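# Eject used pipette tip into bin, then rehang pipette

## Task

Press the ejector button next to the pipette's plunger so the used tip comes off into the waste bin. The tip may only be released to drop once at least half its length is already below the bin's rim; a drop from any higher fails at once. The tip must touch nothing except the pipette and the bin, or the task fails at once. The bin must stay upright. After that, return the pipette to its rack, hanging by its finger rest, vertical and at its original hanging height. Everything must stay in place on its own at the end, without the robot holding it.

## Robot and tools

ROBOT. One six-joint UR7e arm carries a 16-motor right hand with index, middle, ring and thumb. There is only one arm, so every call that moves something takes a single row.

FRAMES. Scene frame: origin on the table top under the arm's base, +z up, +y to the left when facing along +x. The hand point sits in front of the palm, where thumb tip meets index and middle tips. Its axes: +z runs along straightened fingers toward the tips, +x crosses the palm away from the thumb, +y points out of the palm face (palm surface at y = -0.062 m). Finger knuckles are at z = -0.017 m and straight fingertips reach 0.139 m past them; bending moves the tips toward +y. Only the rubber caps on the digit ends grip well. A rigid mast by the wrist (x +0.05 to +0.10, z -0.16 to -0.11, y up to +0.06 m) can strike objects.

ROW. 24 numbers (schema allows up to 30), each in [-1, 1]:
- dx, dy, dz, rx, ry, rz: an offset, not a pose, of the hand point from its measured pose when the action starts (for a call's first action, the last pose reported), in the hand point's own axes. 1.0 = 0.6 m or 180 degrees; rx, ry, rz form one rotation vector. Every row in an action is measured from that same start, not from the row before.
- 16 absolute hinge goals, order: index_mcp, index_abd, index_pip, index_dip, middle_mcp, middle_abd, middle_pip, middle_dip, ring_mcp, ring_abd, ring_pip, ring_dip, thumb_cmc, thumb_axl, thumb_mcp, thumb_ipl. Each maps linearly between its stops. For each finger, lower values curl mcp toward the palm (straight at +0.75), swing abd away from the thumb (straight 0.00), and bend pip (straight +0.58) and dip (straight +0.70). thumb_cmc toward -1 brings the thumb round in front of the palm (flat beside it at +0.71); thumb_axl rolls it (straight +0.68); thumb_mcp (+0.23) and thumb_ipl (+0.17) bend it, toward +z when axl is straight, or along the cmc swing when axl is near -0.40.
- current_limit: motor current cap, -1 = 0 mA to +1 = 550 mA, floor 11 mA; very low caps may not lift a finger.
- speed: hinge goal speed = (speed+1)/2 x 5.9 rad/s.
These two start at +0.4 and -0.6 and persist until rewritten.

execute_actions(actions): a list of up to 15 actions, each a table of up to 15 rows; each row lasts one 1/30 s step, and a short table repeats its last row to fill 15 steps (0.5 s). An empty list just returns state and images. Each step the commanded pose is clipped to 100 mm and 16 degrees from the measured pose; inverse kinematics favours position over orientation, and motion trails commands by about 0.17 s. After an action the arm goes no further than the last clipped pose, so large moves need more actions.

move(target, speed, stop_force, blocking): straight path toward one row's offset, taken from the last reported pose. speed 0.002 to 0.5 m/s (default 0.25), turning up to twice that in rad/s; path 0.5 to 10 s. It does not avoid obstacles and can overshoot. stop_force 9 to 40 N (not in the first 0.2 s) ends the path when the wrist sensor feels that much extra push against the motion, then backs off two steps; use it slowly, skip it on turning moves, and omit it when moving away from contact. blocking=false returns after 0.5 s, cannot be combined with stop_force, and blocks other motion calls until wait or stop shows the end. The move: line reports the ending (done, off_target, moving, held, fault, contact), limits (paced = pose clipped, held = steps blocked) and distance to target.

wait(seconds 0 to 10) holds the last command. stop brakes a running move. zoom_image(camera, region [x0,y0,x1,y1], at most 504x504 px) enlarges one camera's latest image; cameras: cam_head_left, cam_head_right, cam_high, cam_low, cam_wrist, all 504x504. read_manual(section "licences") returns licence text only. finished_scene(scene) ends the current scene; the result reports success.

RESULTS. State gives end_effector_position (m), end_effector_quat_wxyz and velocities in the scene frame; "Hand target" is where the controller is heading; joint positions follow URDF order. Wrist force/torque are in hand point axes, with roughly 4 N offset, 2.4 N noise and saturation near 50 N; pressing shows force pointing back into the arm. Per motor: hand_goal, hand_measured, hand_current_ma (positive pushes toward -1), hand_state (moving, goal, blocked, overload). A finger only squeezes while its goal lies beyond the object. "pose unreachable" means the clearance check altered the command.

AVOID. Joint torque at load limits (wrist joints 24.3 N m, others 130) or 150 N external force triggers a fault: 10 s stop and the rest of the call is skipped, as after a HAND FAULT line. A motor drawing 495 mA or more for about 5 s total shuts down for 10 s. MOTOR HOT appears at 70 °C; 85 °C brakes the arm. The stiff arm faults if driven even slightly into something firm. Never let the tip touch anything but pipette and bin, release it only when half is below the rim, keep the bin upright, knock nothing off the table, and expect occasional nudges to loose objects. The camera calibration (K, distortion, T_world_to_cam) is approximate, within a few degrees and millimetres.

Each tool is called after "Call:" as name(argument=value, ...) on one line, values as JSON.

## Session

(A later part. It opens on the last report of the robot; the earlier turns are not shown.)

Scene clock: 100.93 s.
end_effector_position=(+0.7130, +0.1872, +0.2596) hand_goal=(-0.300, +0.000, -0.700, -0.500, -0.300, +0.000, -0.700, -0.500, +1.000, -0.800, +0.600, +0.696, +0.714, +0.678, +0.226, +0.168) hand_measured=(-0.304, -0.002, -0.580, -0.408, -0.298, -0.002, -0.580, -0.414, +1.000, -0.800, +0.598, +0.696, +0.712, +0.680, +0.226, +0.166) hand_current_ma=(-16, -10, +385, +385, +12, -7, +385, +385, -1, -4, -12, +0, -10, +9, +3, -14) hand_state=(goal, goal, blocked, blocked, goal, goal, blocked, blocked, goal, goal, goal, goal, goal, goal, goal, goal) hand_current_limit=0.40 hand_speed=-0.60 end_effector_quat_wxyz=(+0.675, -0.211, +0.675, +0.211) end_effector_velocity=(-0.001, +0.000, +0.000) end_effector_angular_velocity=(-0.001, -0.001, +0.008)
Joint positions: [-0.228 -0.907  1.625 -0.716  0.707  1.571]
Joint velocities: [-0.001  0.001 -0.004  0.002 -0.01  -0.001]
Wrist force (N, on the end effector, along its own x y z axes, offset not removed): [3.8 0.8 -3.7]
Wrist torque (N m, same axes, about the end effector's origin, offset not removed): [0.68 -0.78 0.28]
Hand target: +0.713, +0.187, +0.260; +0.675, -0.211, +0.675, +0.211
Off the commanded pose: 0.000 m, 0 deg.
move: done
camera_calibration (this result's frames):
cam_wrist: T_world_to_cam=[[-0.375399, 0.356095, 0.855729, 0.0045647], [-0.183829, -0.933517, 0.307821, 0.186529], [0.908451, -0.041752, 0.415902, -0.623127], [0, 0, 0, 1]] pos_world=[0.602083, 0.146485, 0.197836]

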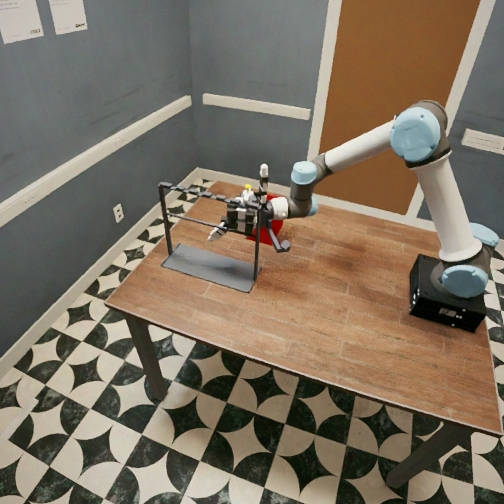

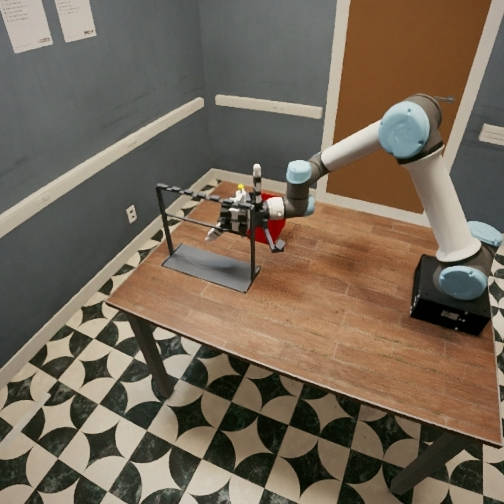

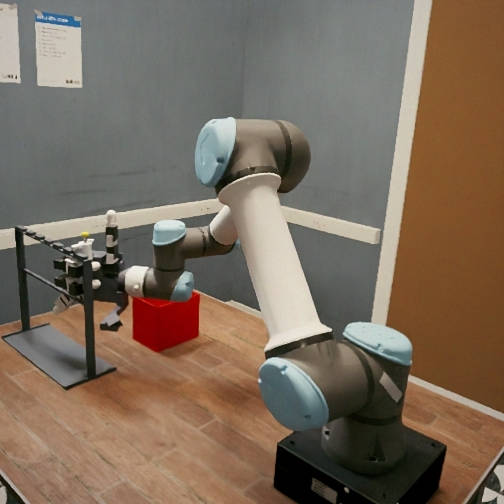

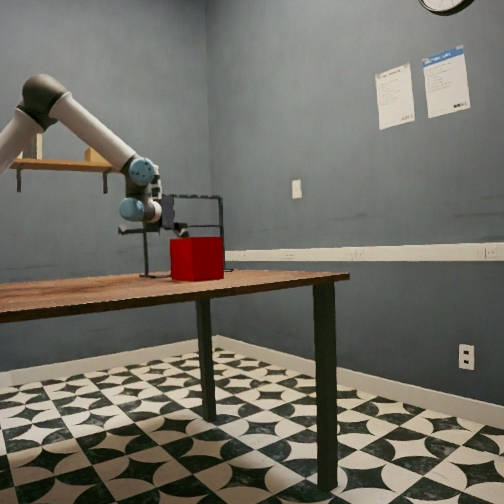

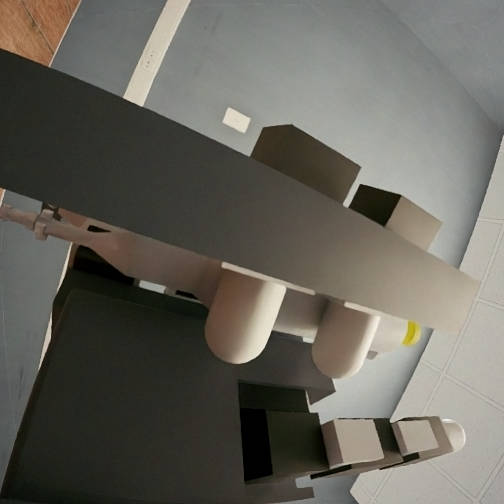

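Call:
execute_actions(actions=[])

Call:
zoom_image(camera="cam_head_left", region=[190, 150, 310, 270])

Call:
zoom_image(camera="cam_high", region=[20, 200, 180, 340])

Scene clock: 106.77 s.
end_effector_position=(+0.7129, +0.1872, +0.2596) hand_goal=(-0.300, +0.000, -0.700, -0.500, -0.300, +0.000, -0.700, -0.500, +1.000, -0.800, +0.600, +0.696, +0.714, +0.678, +0.226, +0.168) hand_measured=(-0.304, -0.002, -0.580, -0.408, -0.298, -0.002, -0.580, -0.414, +1.000, -0.800, +0.598, +0.696, +0.712, +0.680, +0.226, +0.166) hand_current_ma=(-16, -10, +385, +385, +12, -7, +385, +385, -1, -4, -12, +0, -10, +9, +3, -14) hand_state=(goal, goal, blocked, blocked, goal, goal, blocked, blocked, goal, goal, goal, goal, goal, goal, goal, goal) hand_current_limit=0.40 hand_speed=-0.60 end_effector_quat_wxyz=(+0.675, -0.211, +0.675, +0.211) end_effector_velocity=(-0.000, +0.000, +0.000) end_effector_angular_velocity=(+0.000, +0.001, +0.000)
Joint positions: [-0.228 -0.906  1.624 -0.716  0.706  1.571]
Joint velocities: [ 0.    -0.     0.     0.001  0.     0.   ]
Wrist force (N, on the end effector, along its own x y z axes, offset not removed): [1.0 -5.1 -1.4]
Wrist torque (N m, same axes, about the end effector's origin, offset not removed): [-0.25 -0.12 -0.20]
Hand target: +0.713, +0.187, +0.260; +0.675, -0.211, +0.675, +0.211
Off the commanded pose: 0.000 m, 0 deg.
camera_calibration (this result's frames):
cam_wrist: T_world_to_cam=[[-0.375637, 0.355841, 0.85573, 0.00476055], [-0.183177, -0.933642, 0.30783, 0.18609], [0.908484, -0.0411176, 0.415892, -0.623229], [0, 0, 0, 1]] pos_world=[0.602069, 0.146421, 0.197838]

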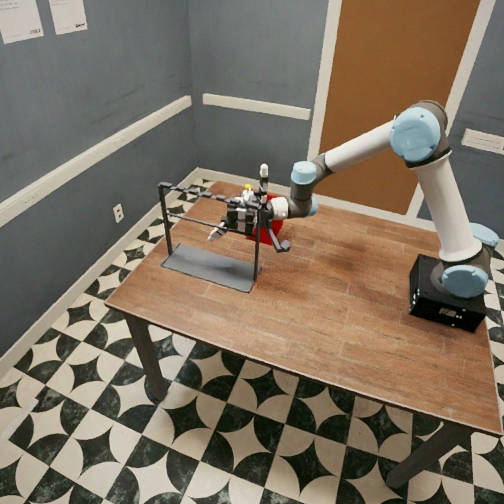

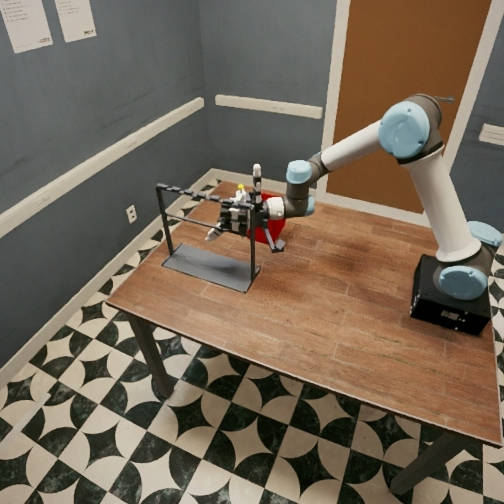

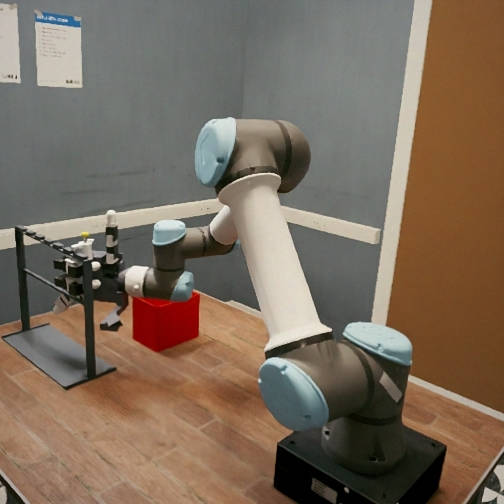

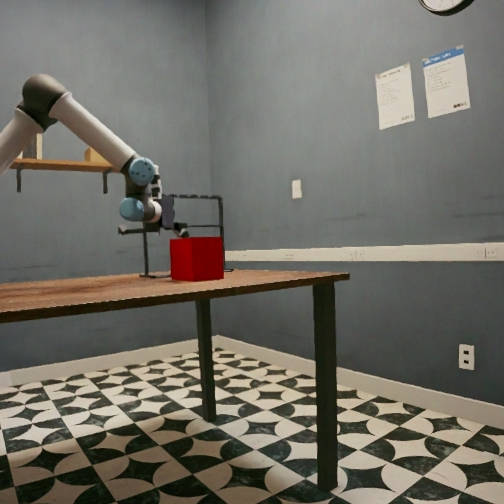

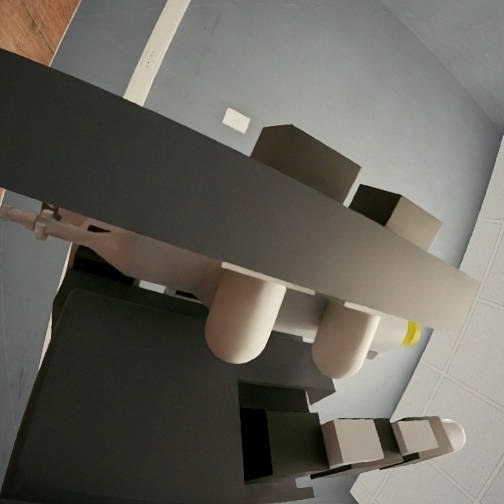

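Region (190, 150, 310, 270) of cam_head_left's 504x504 image, scaled by 4.200, with more detail than that image has.

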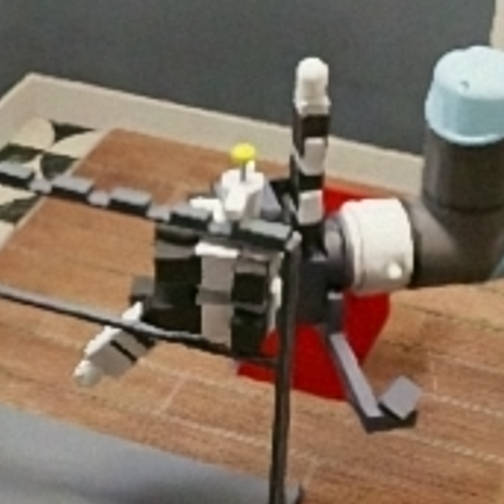

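Region (20, 200, 180, 340) of cam_high's 504x504 image, scaled by 3.150, with more detail than that image has; it fills the top 441 rows of this view, and the rest is white.

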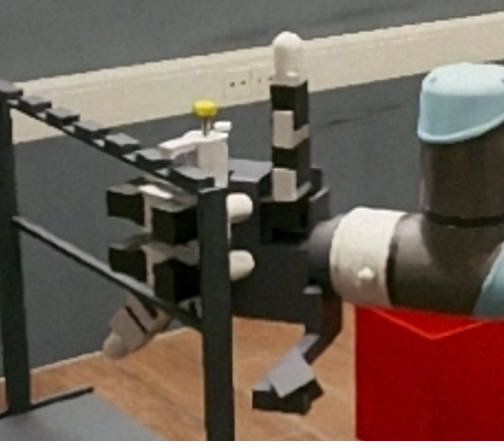

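Call:
zoom_image(camera="cam_head_left", region=[215, 180, 275, 220])

Call:
zoom_image(camera="cam_head_right", region=[207, 180, 267, 220])

Call:
zoom_image(camera="cam_high", region=[40, 225, 110, 275])

Region (215, 180, 275, 220) of cam_head_left's 504x504 image, scaled by 8.400, with more detail than that image has.

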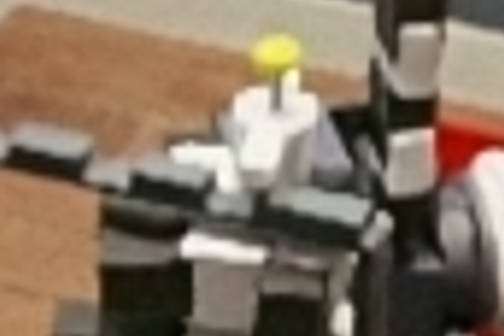

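Region (207, 180, 267, 220) of cam_head_right's 504x504 image, scaled by 8.400, with more detail than that image has.

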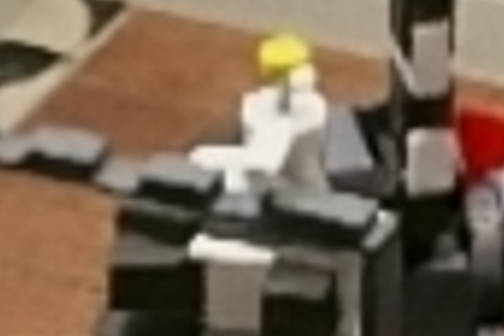

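Region (40, 225, 110, 275) of cam_high's 504x504 image, scaled by 7.200, with more detail than that image has; it fills the top 360 rows of this view, and the rest is white.

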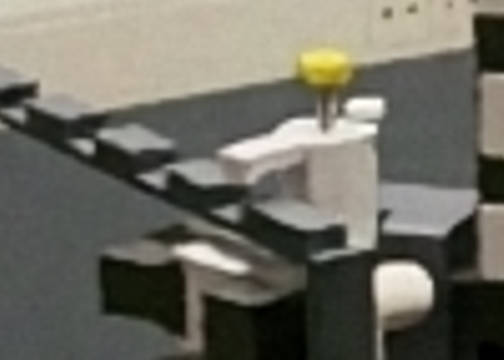

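Call:
move(target=[0,-0.0035,0.0138,0,0,0,-0.3,0,-0.7,-0.5,-0.3,0,-0.7,-0.5,1,-0.8,0.6,0.696,0.714,0.678,0.226,0.168,0.4,-0.6], speed=0.01)

Call:
zoom_image(camera="cam_head_left", region=[215, 180, 275, 220])

Call:
zoom_image(camera="cam_high", region=[40, 225, 110, 275])

Scene clock: 112.07 s.
end_effector_position=(+0.7208, +0.1901, +0.2596) hand_goal=(-0.300, +0.000, -0.700, -0.500, -0.300, +0.000, -0.700, -0.500, +1.000, -0.800, +0.600, +0.696, +0.714, +0.678, +0.226, +0.168) hand_measured=(-0.304, -0.002, -0.580, -0.408, -0.298, -0.002, -0.580, -0.414, +1.000, -0.802, +0.598, +0.696, +0.712, +0.680, +0.226, +0.166) hand_current_ma=(-16, -10, +385, +385, +12, -7, +385, +385, -1, -10, -12, +0, -10, +9, +3, -14) hand_state=(goal, goal, blocked, blocked, goal, goal, blocked, blocked, goal, goal, goal, goal, goal, goal, goal, goal) hand_current_limit=0.40 hand_speed=-0.60 end_effector_quat_wxyz=(+0.675, -0.211, +0.675, +0.211) end_effector_velocity=(+0.001, +0.000, -0.001) end_effector_angular_velocity=(-0.001, -0.000, -0.000)
Joint positions: [-0.22  -0.892  1.597 -0.703  0.715  1.571]
Joint velocities: [ 0.001  0.003 -0.005  0.002  0.002 -0.001]
Wrist force (N, on the end effector, along its own x y z axes, offset not removed): [7.6 0.6 -3.3]
Wrist torque (N m, same axes, about the end effector's origin, offset not removed): [0.64 -1.02 0.44]
Hand target: +0.721, +0.190, +0.260; +0.675, -0.211, +0.675, +0.211
Off the commanded pose: 0.000 m, 0 deg.
move: done
camera_calibration (this result's frames):
cam_wrist: T_world_to_cam=[[-0.375654, 0.355864, 0.855713, 0.00669011], [-0.18319, -0.933633, 0.307849, 0.190295], [0.908474, -0.0411135, 0.415914, -0.630269], [0, 0, 0, 1]] pos_world=[0.609957, 0.149373, 0.197831]

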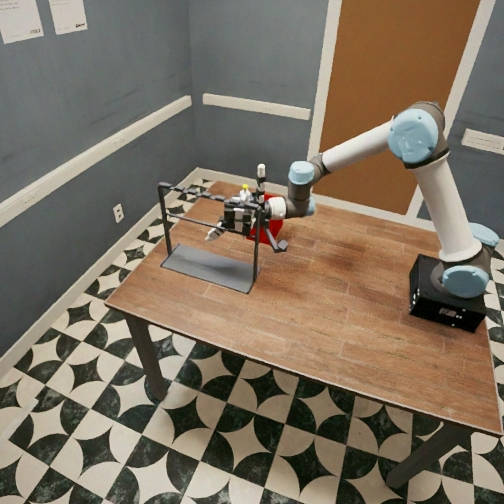

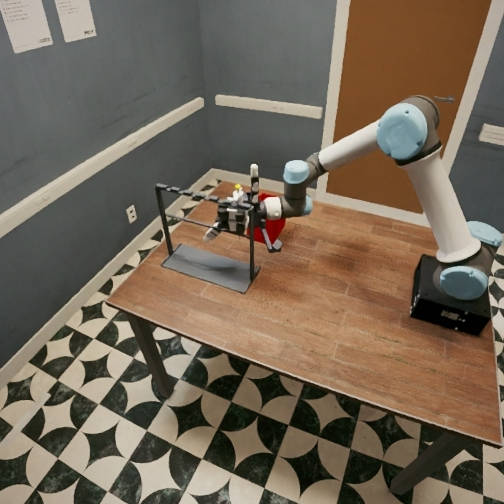

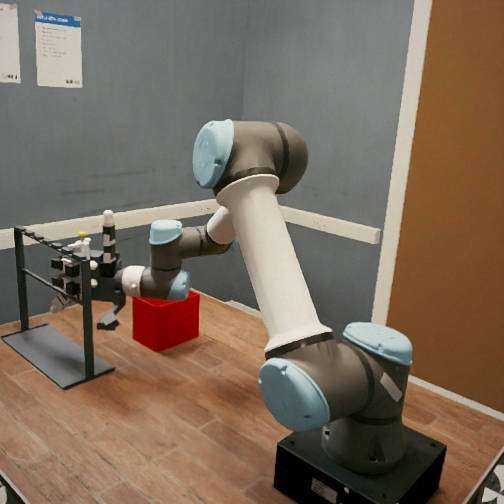

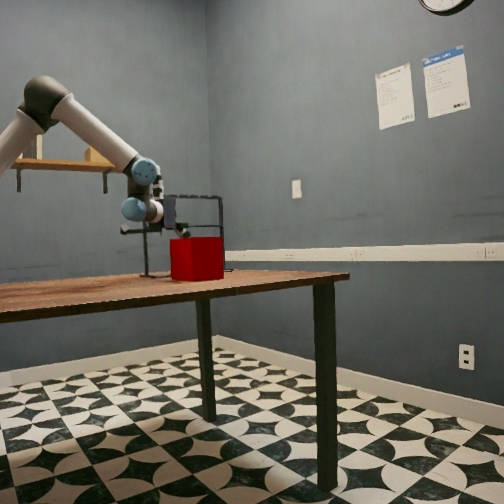

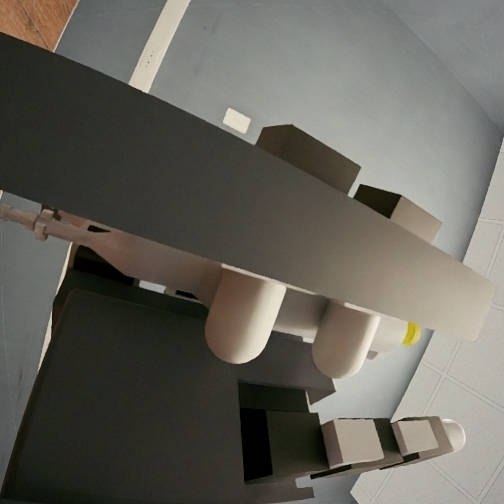

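Region (215, 180, 275, 220) of cam_head_left's 504x504 image, scaled by 8.400, with more detail than that image has.

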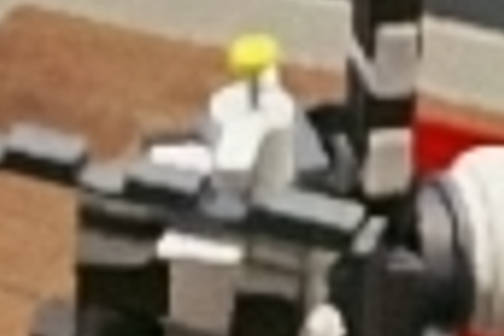

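Region (40, 225, 110, 275) of cam_high's 504x504 image, scaled by 7.200, with more detail than that image has; it fills the top 360 rows of this view, and the rest is white.

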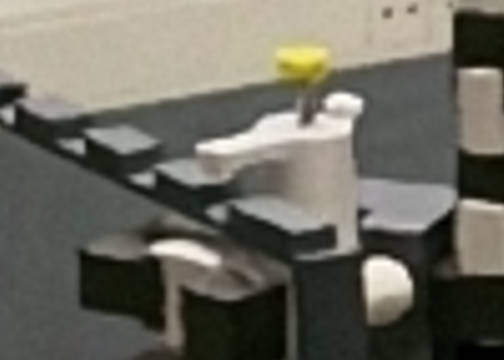

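Call:
move(target=[0.02,0,0,0,0,0,-0.3,0,-0.7,-0.5,-0.3,0,-0.7,-0.5,1,-0.8,0.6,0.696,0.714,0.678,0.226,0.168,0.4,-0.6], speed=0.008)

Call:
zoom_image(camera="cam_head_left", region=[215, 180, 275, 220])

Call:
zoom_image(camera="cam_high", region=[40, 225, 110, 275])

Scene clock: 115.60 s.
end_effector_position=(+0.7208, +0.1901, +0.2476) hand_goal=(-0.300, +0.000, -0.700, -0.500, -0.300, +0.000, -0.700, -0.500, +1.000, -0.800, +0.600, +0.696, +0.714, +0.678, +0.226, +0.168) hand_measured=(-0.300, -0.002, -0.580, -0.408, -0.296, -0.002, -0.580, -0.414, +1.000, -0.802, +0.598, +0.696, +0.712, +0.680, +0.226, +0.166) hand_current_ma=(+4, -10, +385, +385, +19, -7, +385, +385, -1, -10, -12, +0, -10, +9, +3, -14) hand_state=(goal, goal, blocked, blocked, goal, goal, blocked, blocked, goal, goal, goal, goal, goal, goal, goal, goal) hand_current_limit=0.40 hand_speed=-0.60 end_effector_quat_wxyz=(+0.675, -0.211, +0.675, +0.211) end_effector_velocity=(-0.000, +0.001, -0.000) end_effector_angular_velocity=(-0.000, -0.001, +0.001)
Joint positions: [-0.22  -0.874  1.602 -0.727  0.715  1.571]
Joint velocities: [ 0.001  0.001  0.001 -0.003  0.     0.   ]
Wrist force (N, on the end effector, along its own x y z axes, offset not removed): [4.1 -1.8 1.7]
Wrist torque (N m, same axes, about the end effector's origin, offset not removed): [-0.31 -0.58 0.01]
Hand target: +0.721, +0.190, +0.248; +0.675, -0.211, +0.675, +0.211
Off the commanded pose: 0.000 m, 0 deg.
move: done
camera_calibration (this result's frames):
cam_wrist: T_world_to_cam=[[-0.375643, 0.355861, 0.855719, 0.0168895], [-0.183186, -0.933634, 0.307848, 0.193944], [0.90848, -0.0411145, 0.415902, -0.625324], [0, 0, 0, 1]] pos_world=[0.609966, 0.149352, 0.185915]

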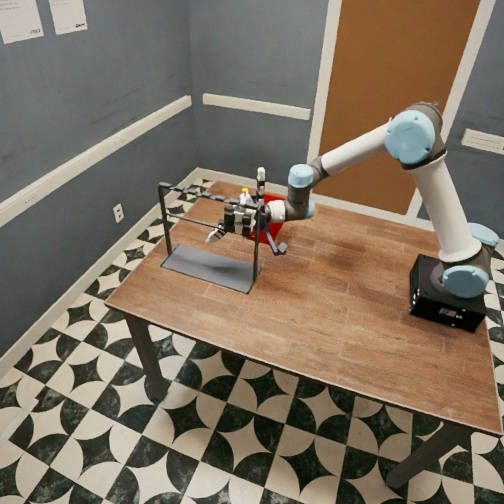

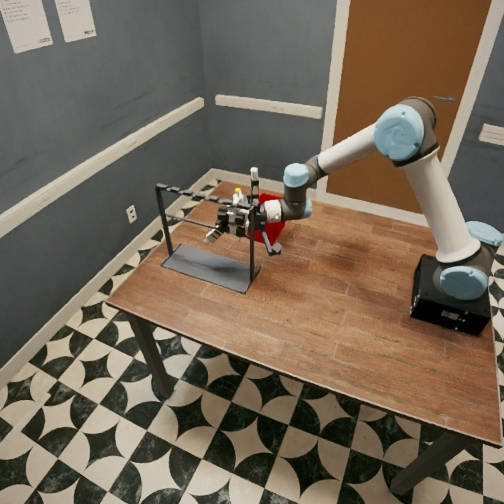

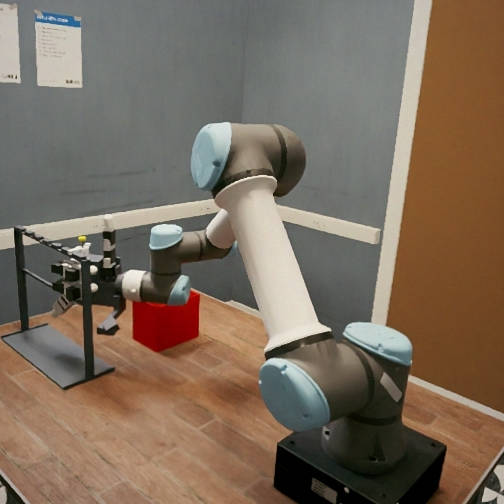

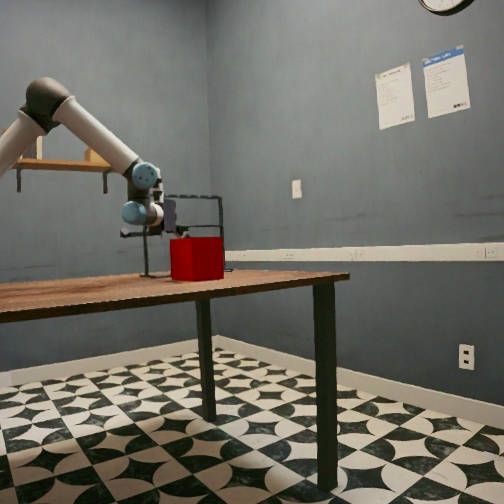

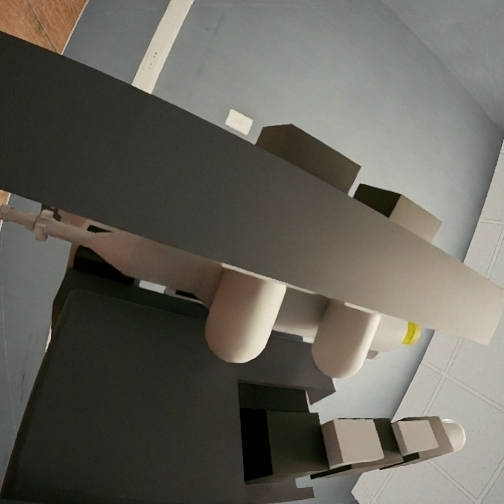

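Region (215, 180, 275, 220) of cam_head_left's 504x504 image, scaled by 8.400, with more detail than that image has.

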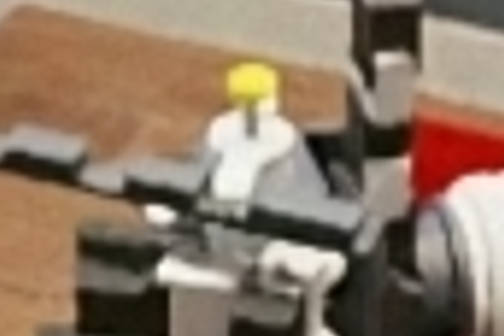

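Region (40, 225, 110, 275) of cam_high's 504x504 image, scaled by 7.200, with more detail than that image has; it fills the top 360 rows of this view, and the rest is white.

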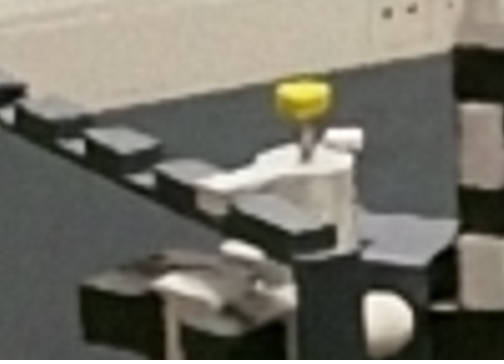

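Call:
move(target=[0,0.0096,0.0067,0,0,0,-0.3,0,-0.7,-0.5,-0.3,0,-0.7,-0.5,1,-0.8,0.6,0.696,0.714,0.678,0.226,0.168,0.4,-0.6], speed=0.008)

Call:
zoom_image(camera="cam_head_left", region=[215, 180, 275, 220])

Call:
zoom_image(camera="cam_high", region=[40, 225, 110, 275])

Scene clock: 118.23 s.
end_effector_position=(+0.7209, +0.1970, +0.2476) hand_goal=(-0.300, +0.000, -0.700, -0.500, -0.300, +0.000, -0.700, -0.500, +1.000, -0.800, +0.600, +0.696, +0.714, +0.678, +0.226, +0.168) hand_measured=(-0.300, -0.002, -0.580, -0.408, -0.296, -0.002, -0.580, -0.414, +1.000, -0.802, +0.598, +0.696, +0.712, +0.680, +0.226, +0.166) hand_current_ma=(+0, -10, +385, +385, +19, -7, +385, +385, -1, -10, -12, +0, -10, +9, +3, -14) hand_state=(goal, goal, blocked, blocked, goal, goal, blocked, blocked, goal, goal, goal, goal, goal, goal, goal, goal) hand_current_limit=0.40 hand_speed=-0.60 end_effector_quat_wxyz=(+0.675, -0.211, +0.675, +0.211) end_effector_velocity=(+0.000, +0.001, +0.000) end_effector_angular_velocity=(+0.000, -0.000, +0.000)
Joint positions: [-0.208 -0.874  1.603 -0.727  0.727  1.571]
Joint velocities: [ 0.002 -0.    -0.    -0.     0.002  0.001]
Wrist force (N, on the end effector, along its own x y z axes, offset not removed): [1.0 0.8 -0.7]
Wrist torque (N m, same axes, about the end effector's origin, offset not removed): [0.35 -0.37 -0.30]
Hand target: +0.721, +0.197, +0.248; +0.675, -0.211, +0.675, +0.211
Off the commanded pose: 0.000 m, 0 deg.
move: done
camera_calibration (this result's frames):
cam_wrist: T_world_to_cam=[[-0.375695, 0.355896, 0.855682, 0.0144852], [-0.183206, -0.933621, 0.307875, 0.200434], [0.908454, -0.0410996, 0.415959, -0.625057], [0, 0, 0, 1]] pos_world=[0.609999, 0.156284, 0.185895]

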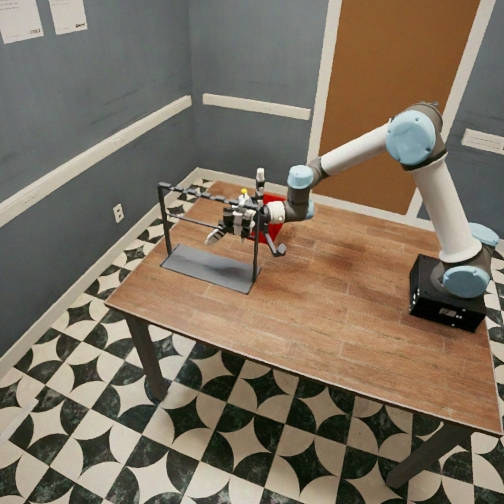

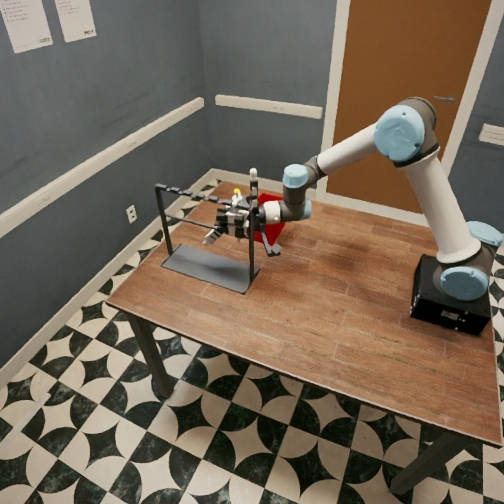

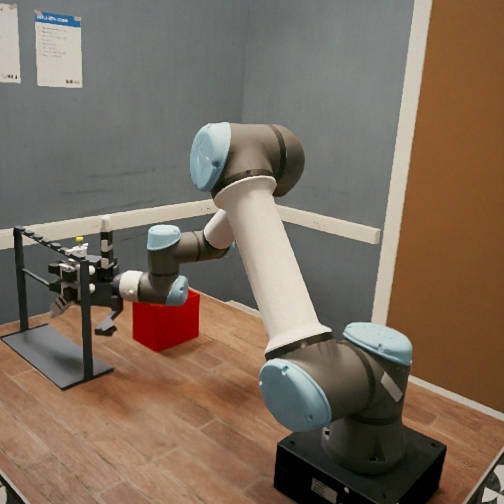

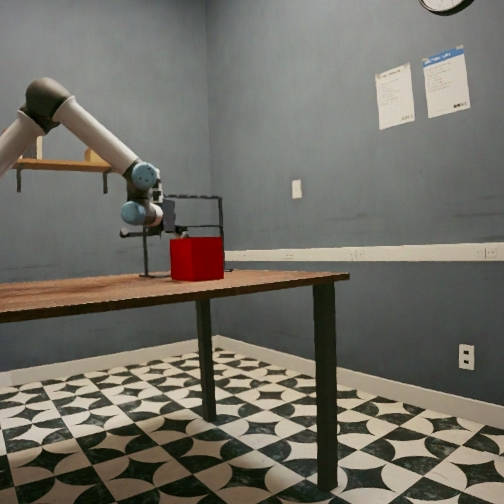

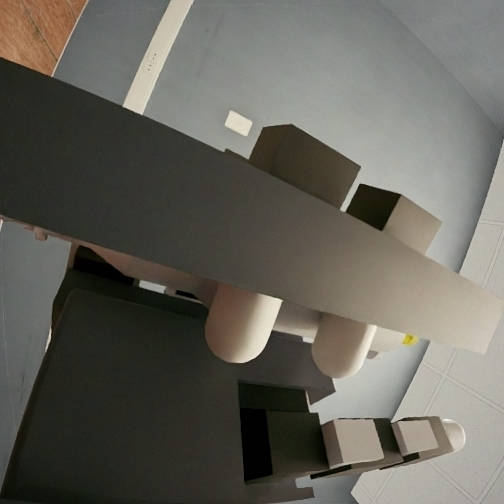

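Region (215, 180, 275, 220) of cam_head_left's 504x504 image, scaled by 8.400, with more detail than that image has.

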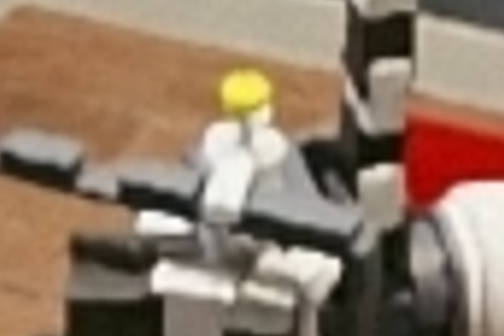

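Region (40, 225, 110, 275) of cam_high's 504x504 image, scaled by 7.200, with more detail than that image has; it fills the top 360 rows of this view, and the rest is white.

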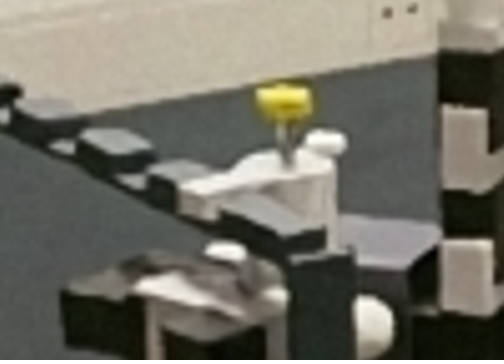

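Call:
move(target=[0.009,0,0,0,0,0,-0.3,0,-0.7,-0.5,-0.3,0,-0.7,-0.5,1,-0.8,0.6,0.696,0.714,0.678,0.226,0.168,0.4,-0.6], speed=0.006)

Call:
zoom_image(camera="cam_head_left", region=[215, 180, 275, 220])

Call:
zoom_image(camera="cam_high", region=[40, 225, 110, 275])

Scene clock: 121.00 s.
end_effector_position=(+0.7209, +0.1970, +0.2423) hand_goal=(-0.300, +0.000, -0.700, -0.500, -0.300, +0.000, -0.700, -0.500, +1.000, -0.800, +0.600, +0.696, +0.714, +0.678, +0.226, +0.168) hand_measured=(-0.300, -0.002, -0.580, -0.408, -0.296, -0.002, -0.580, -0.414, +1.000, -0.802, +0.598, +0.696, +0.712, +0.680, +0.226, +0.166) hand_current_ma=(+0, -10, +385, +385, +19, -7, +385, +385, -1, -10, -12, +0, -10, +9, +3, -14) hand_state=(goal, goal, blocked, blocked, goal, goal, blocked, blocked, goal, goal, goal, goal, goal, goal, goal, goal) hand_current_limit=0.40 hand_speed=-0.60 end_effector_quat_wxyz=(+0.675, -0.211, +0.675, +0.211) end_effector_velocity=(-0.000, +0.000, -0.001) end_effector_angular_velocity=(-0.000, -0.000, +0.000)
Joint positions: [-0.208 -0.865  1.605 -0.737  0.727  1.571]
Joint velocities: [ 0.     0.001  0.    -0.002  0.    -0.001]
Wrist force (N, on the end effector, along its own x y z axes, offset not removed): [4.8 -2.3 1.1]
Wrist torque (N m, same axes, about the end effector's origin, offset not removed): [-0.40 -0.71 0.17]
Hand target: +0.721, +0.197, +0.242; +0.675, -0.211, +0.675, +0.211
Off the commanded pose: 0.000 m, 0 deg.
move: done
camera_calibration (this result's frames):
cam_wrist: T_world_to_cam=[[-0.375675, 0.355877, 0.855698, 0.0190393], [-0.183197, -0.933628, 0.307858, 0.202068], [0.908464, -0.041107, 0.415937, -0.622843], [0, 0, 0, 1]] pos_world=[0.610002, 0.156278, 0.180563]

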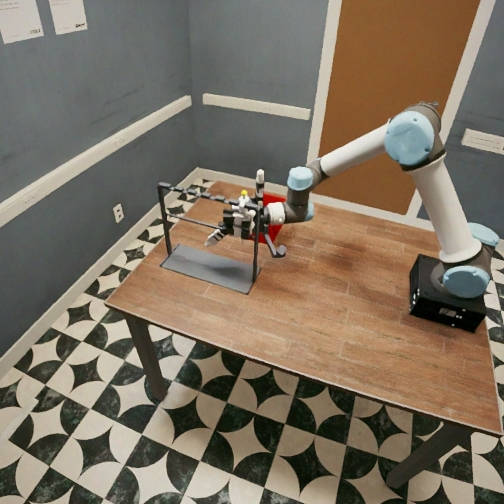

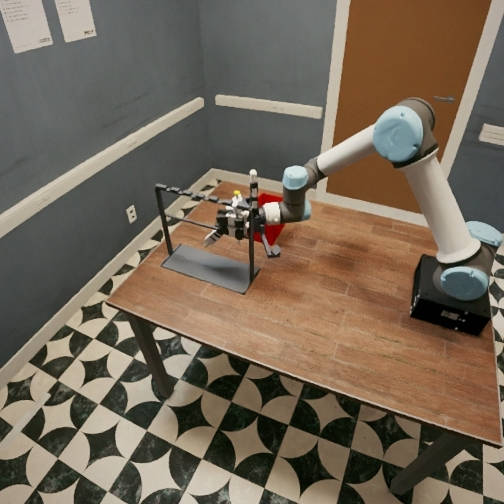

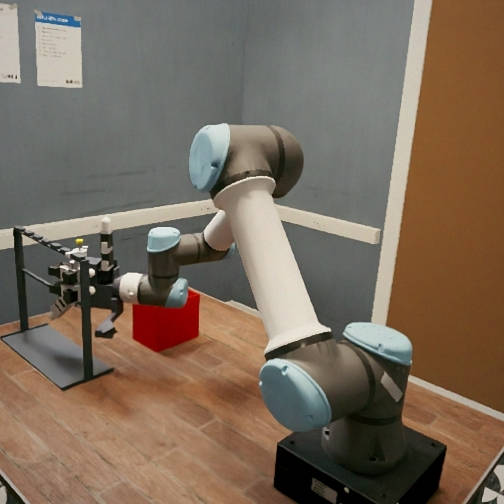

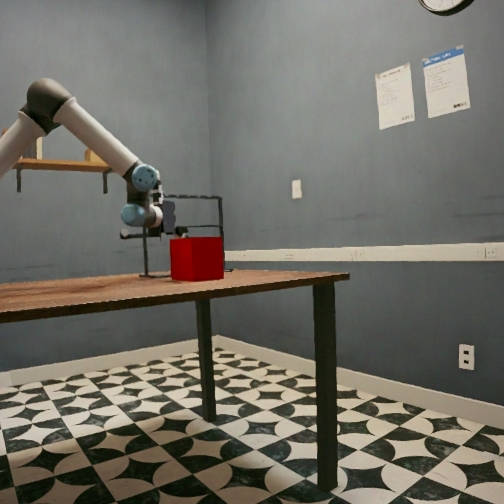

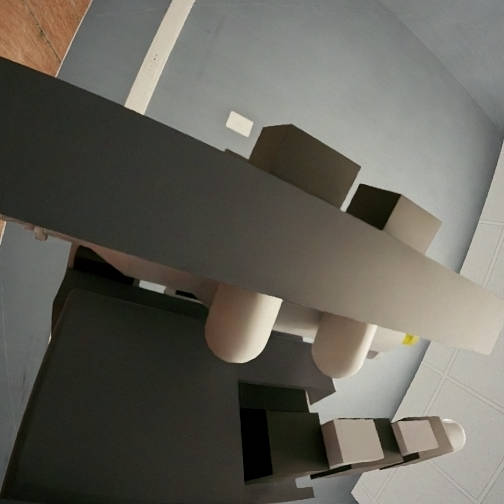

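Region (215, 180, 275, 220) of cam_head_left's 504x504 image, scaled by 8.400, with more detail than that image has.

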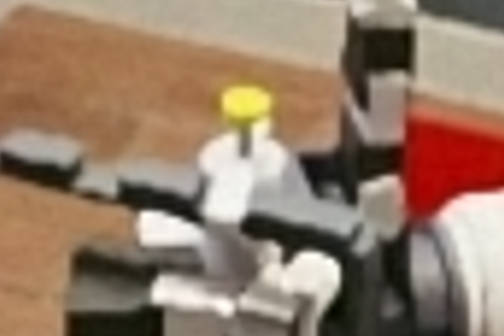

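Region (40, 225, 110, 275) of cam_high's 504x504 image, scaled by 7.200, with more detail than that image has; it fills the top 360 rows of this view, and the rest is white.

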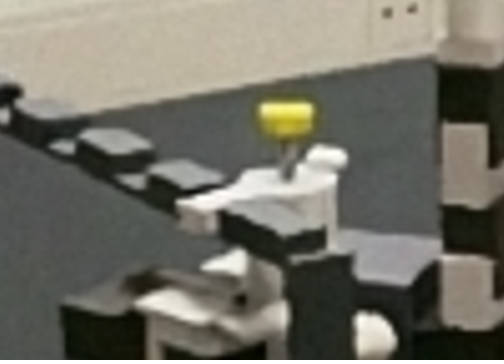

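Call:
move(target=[0,0,0,0,0,0,0.754,0,0.576,0.696,0.754,0,0.576,0.696,1,-0.8,0.6,0.696,0.714,0.678,0.226,0.168,0.4,-0.7], speed=0.006)

Call:
zoom_image(camera="cam_head_left", region=[170, 150, 310, 290])

Call:
zoom_image(camera="cam_high", region=[10, 200, 170, 340])

Scene clock: 124.53 s.
end_effector_position=(+0.7209, +0.1970, +0.2423) hand_goal=(+0.754, +0.000, +0.576, +0.696, +0.754, +0.000, +0.576, +0.696, +1.000, -0.800, +0.600, +0.696, +0.714, +0.678, +0.226, +0.168) hand_measured=(+0.752, -0.002, +0.574, +0.694, +0.752, -0.002, +0.574, +0.692, +1.000, -0.802, +0.598, +0.696, +0.712, +0.680, +0.226, +0.166) hand_current_ma=(-13, -12, -14, -14, -12, -12, -14, -16, -1, -10, -12, +0, -10, +9, +3, -14) hand_state=(goal, goal, goal, goal, goal, goal, goal, goal, goal, goal, goal, goal, goal, goal, goal, goal) hand_current_limit=0.40 hand_speed=-0.70 end_effector_quat_wxyz=(+0.675, -0.211, +0.675, +0.211) end_effector_velocity=(-0.000, +0.000, +0.000) end_effector_angular_velocity=(-0.000, -0.000, +0.001)
Joint positions: [-0.208 -0.865  1.605 -0.737  0.727  1.571]
Joint velocities: [ 0. -0. -0. -0. -0.  0.]
Wrist force (N, on the end effector, along its own x y z axes, offset not removed): [3.9 -1.5 1.0]
Wrist torque (N m, same axes, about the end effector's origin, offset not removed): [-0.37 -0.63 0.30]
Hand target: +0.721, +0.197, +0.242; +0.675, -0.211, +0.675, +0.211
Off the commanded pose: 0.000 m, 0 deg.
move: done
camera_calibration (this result's frames):
cam_wrist: T_world_to_cam=[[-0.375653, 0.355872, 0.85571, 0.0190265], [-0.183192, -0.93363, 0.307857, 0.202066], [0.908475, -0.0411116, 0.415913, -0.622832], [0, 0, 0, 1]] pos_world=[0.609991, 0.156278, 0.180556]

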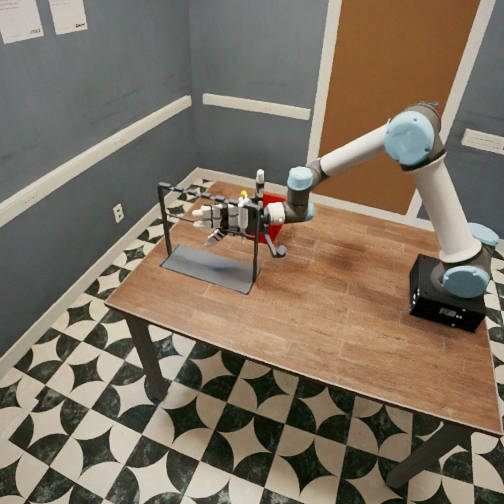

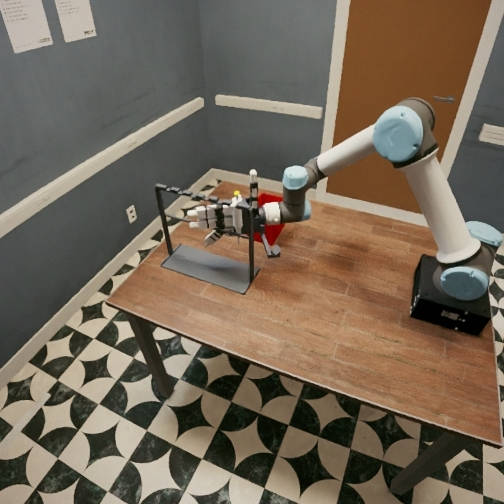

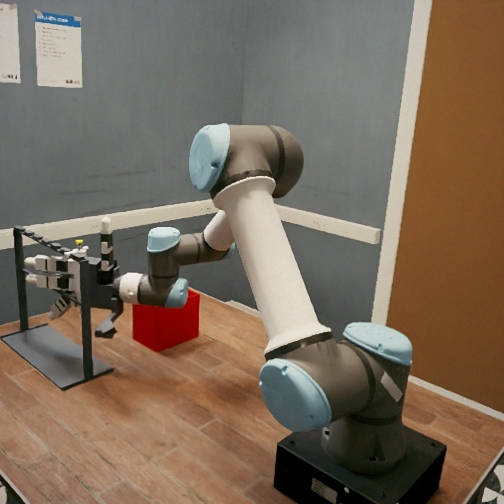

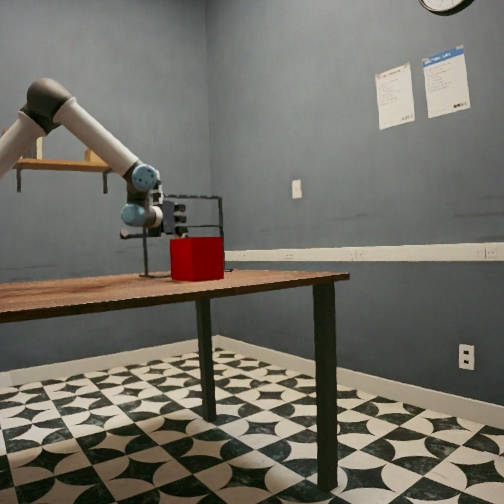

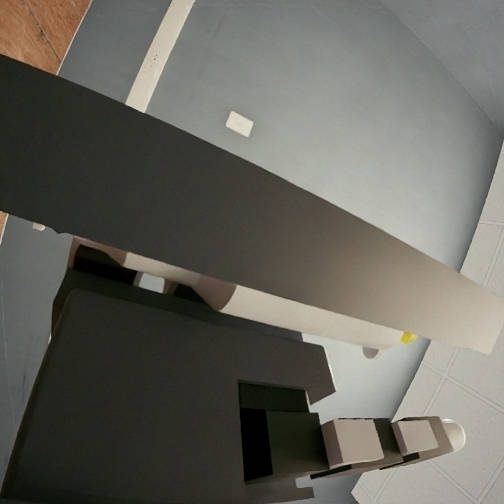

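Region (170, 150, 310, 290) of cam_head_left's 504x504 image, scaled by 3.600, with more detail than that image has.

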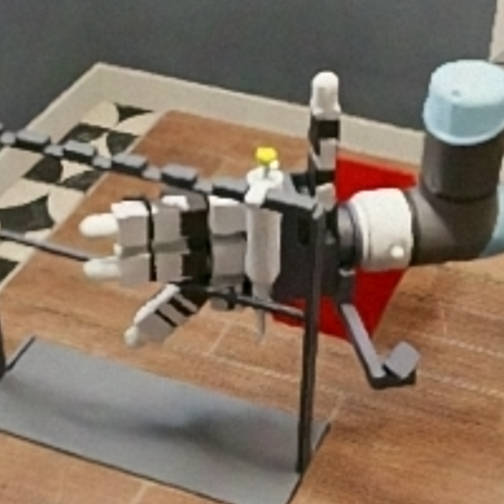

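Region (10, 200, 170, 340) of cam_high's 504x504 image, scaled by 3.150, with more detail than that image has; it fills the top 441 rows of this view, and the rest is white.

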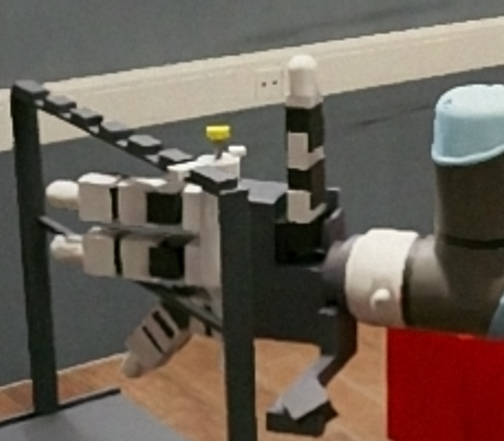

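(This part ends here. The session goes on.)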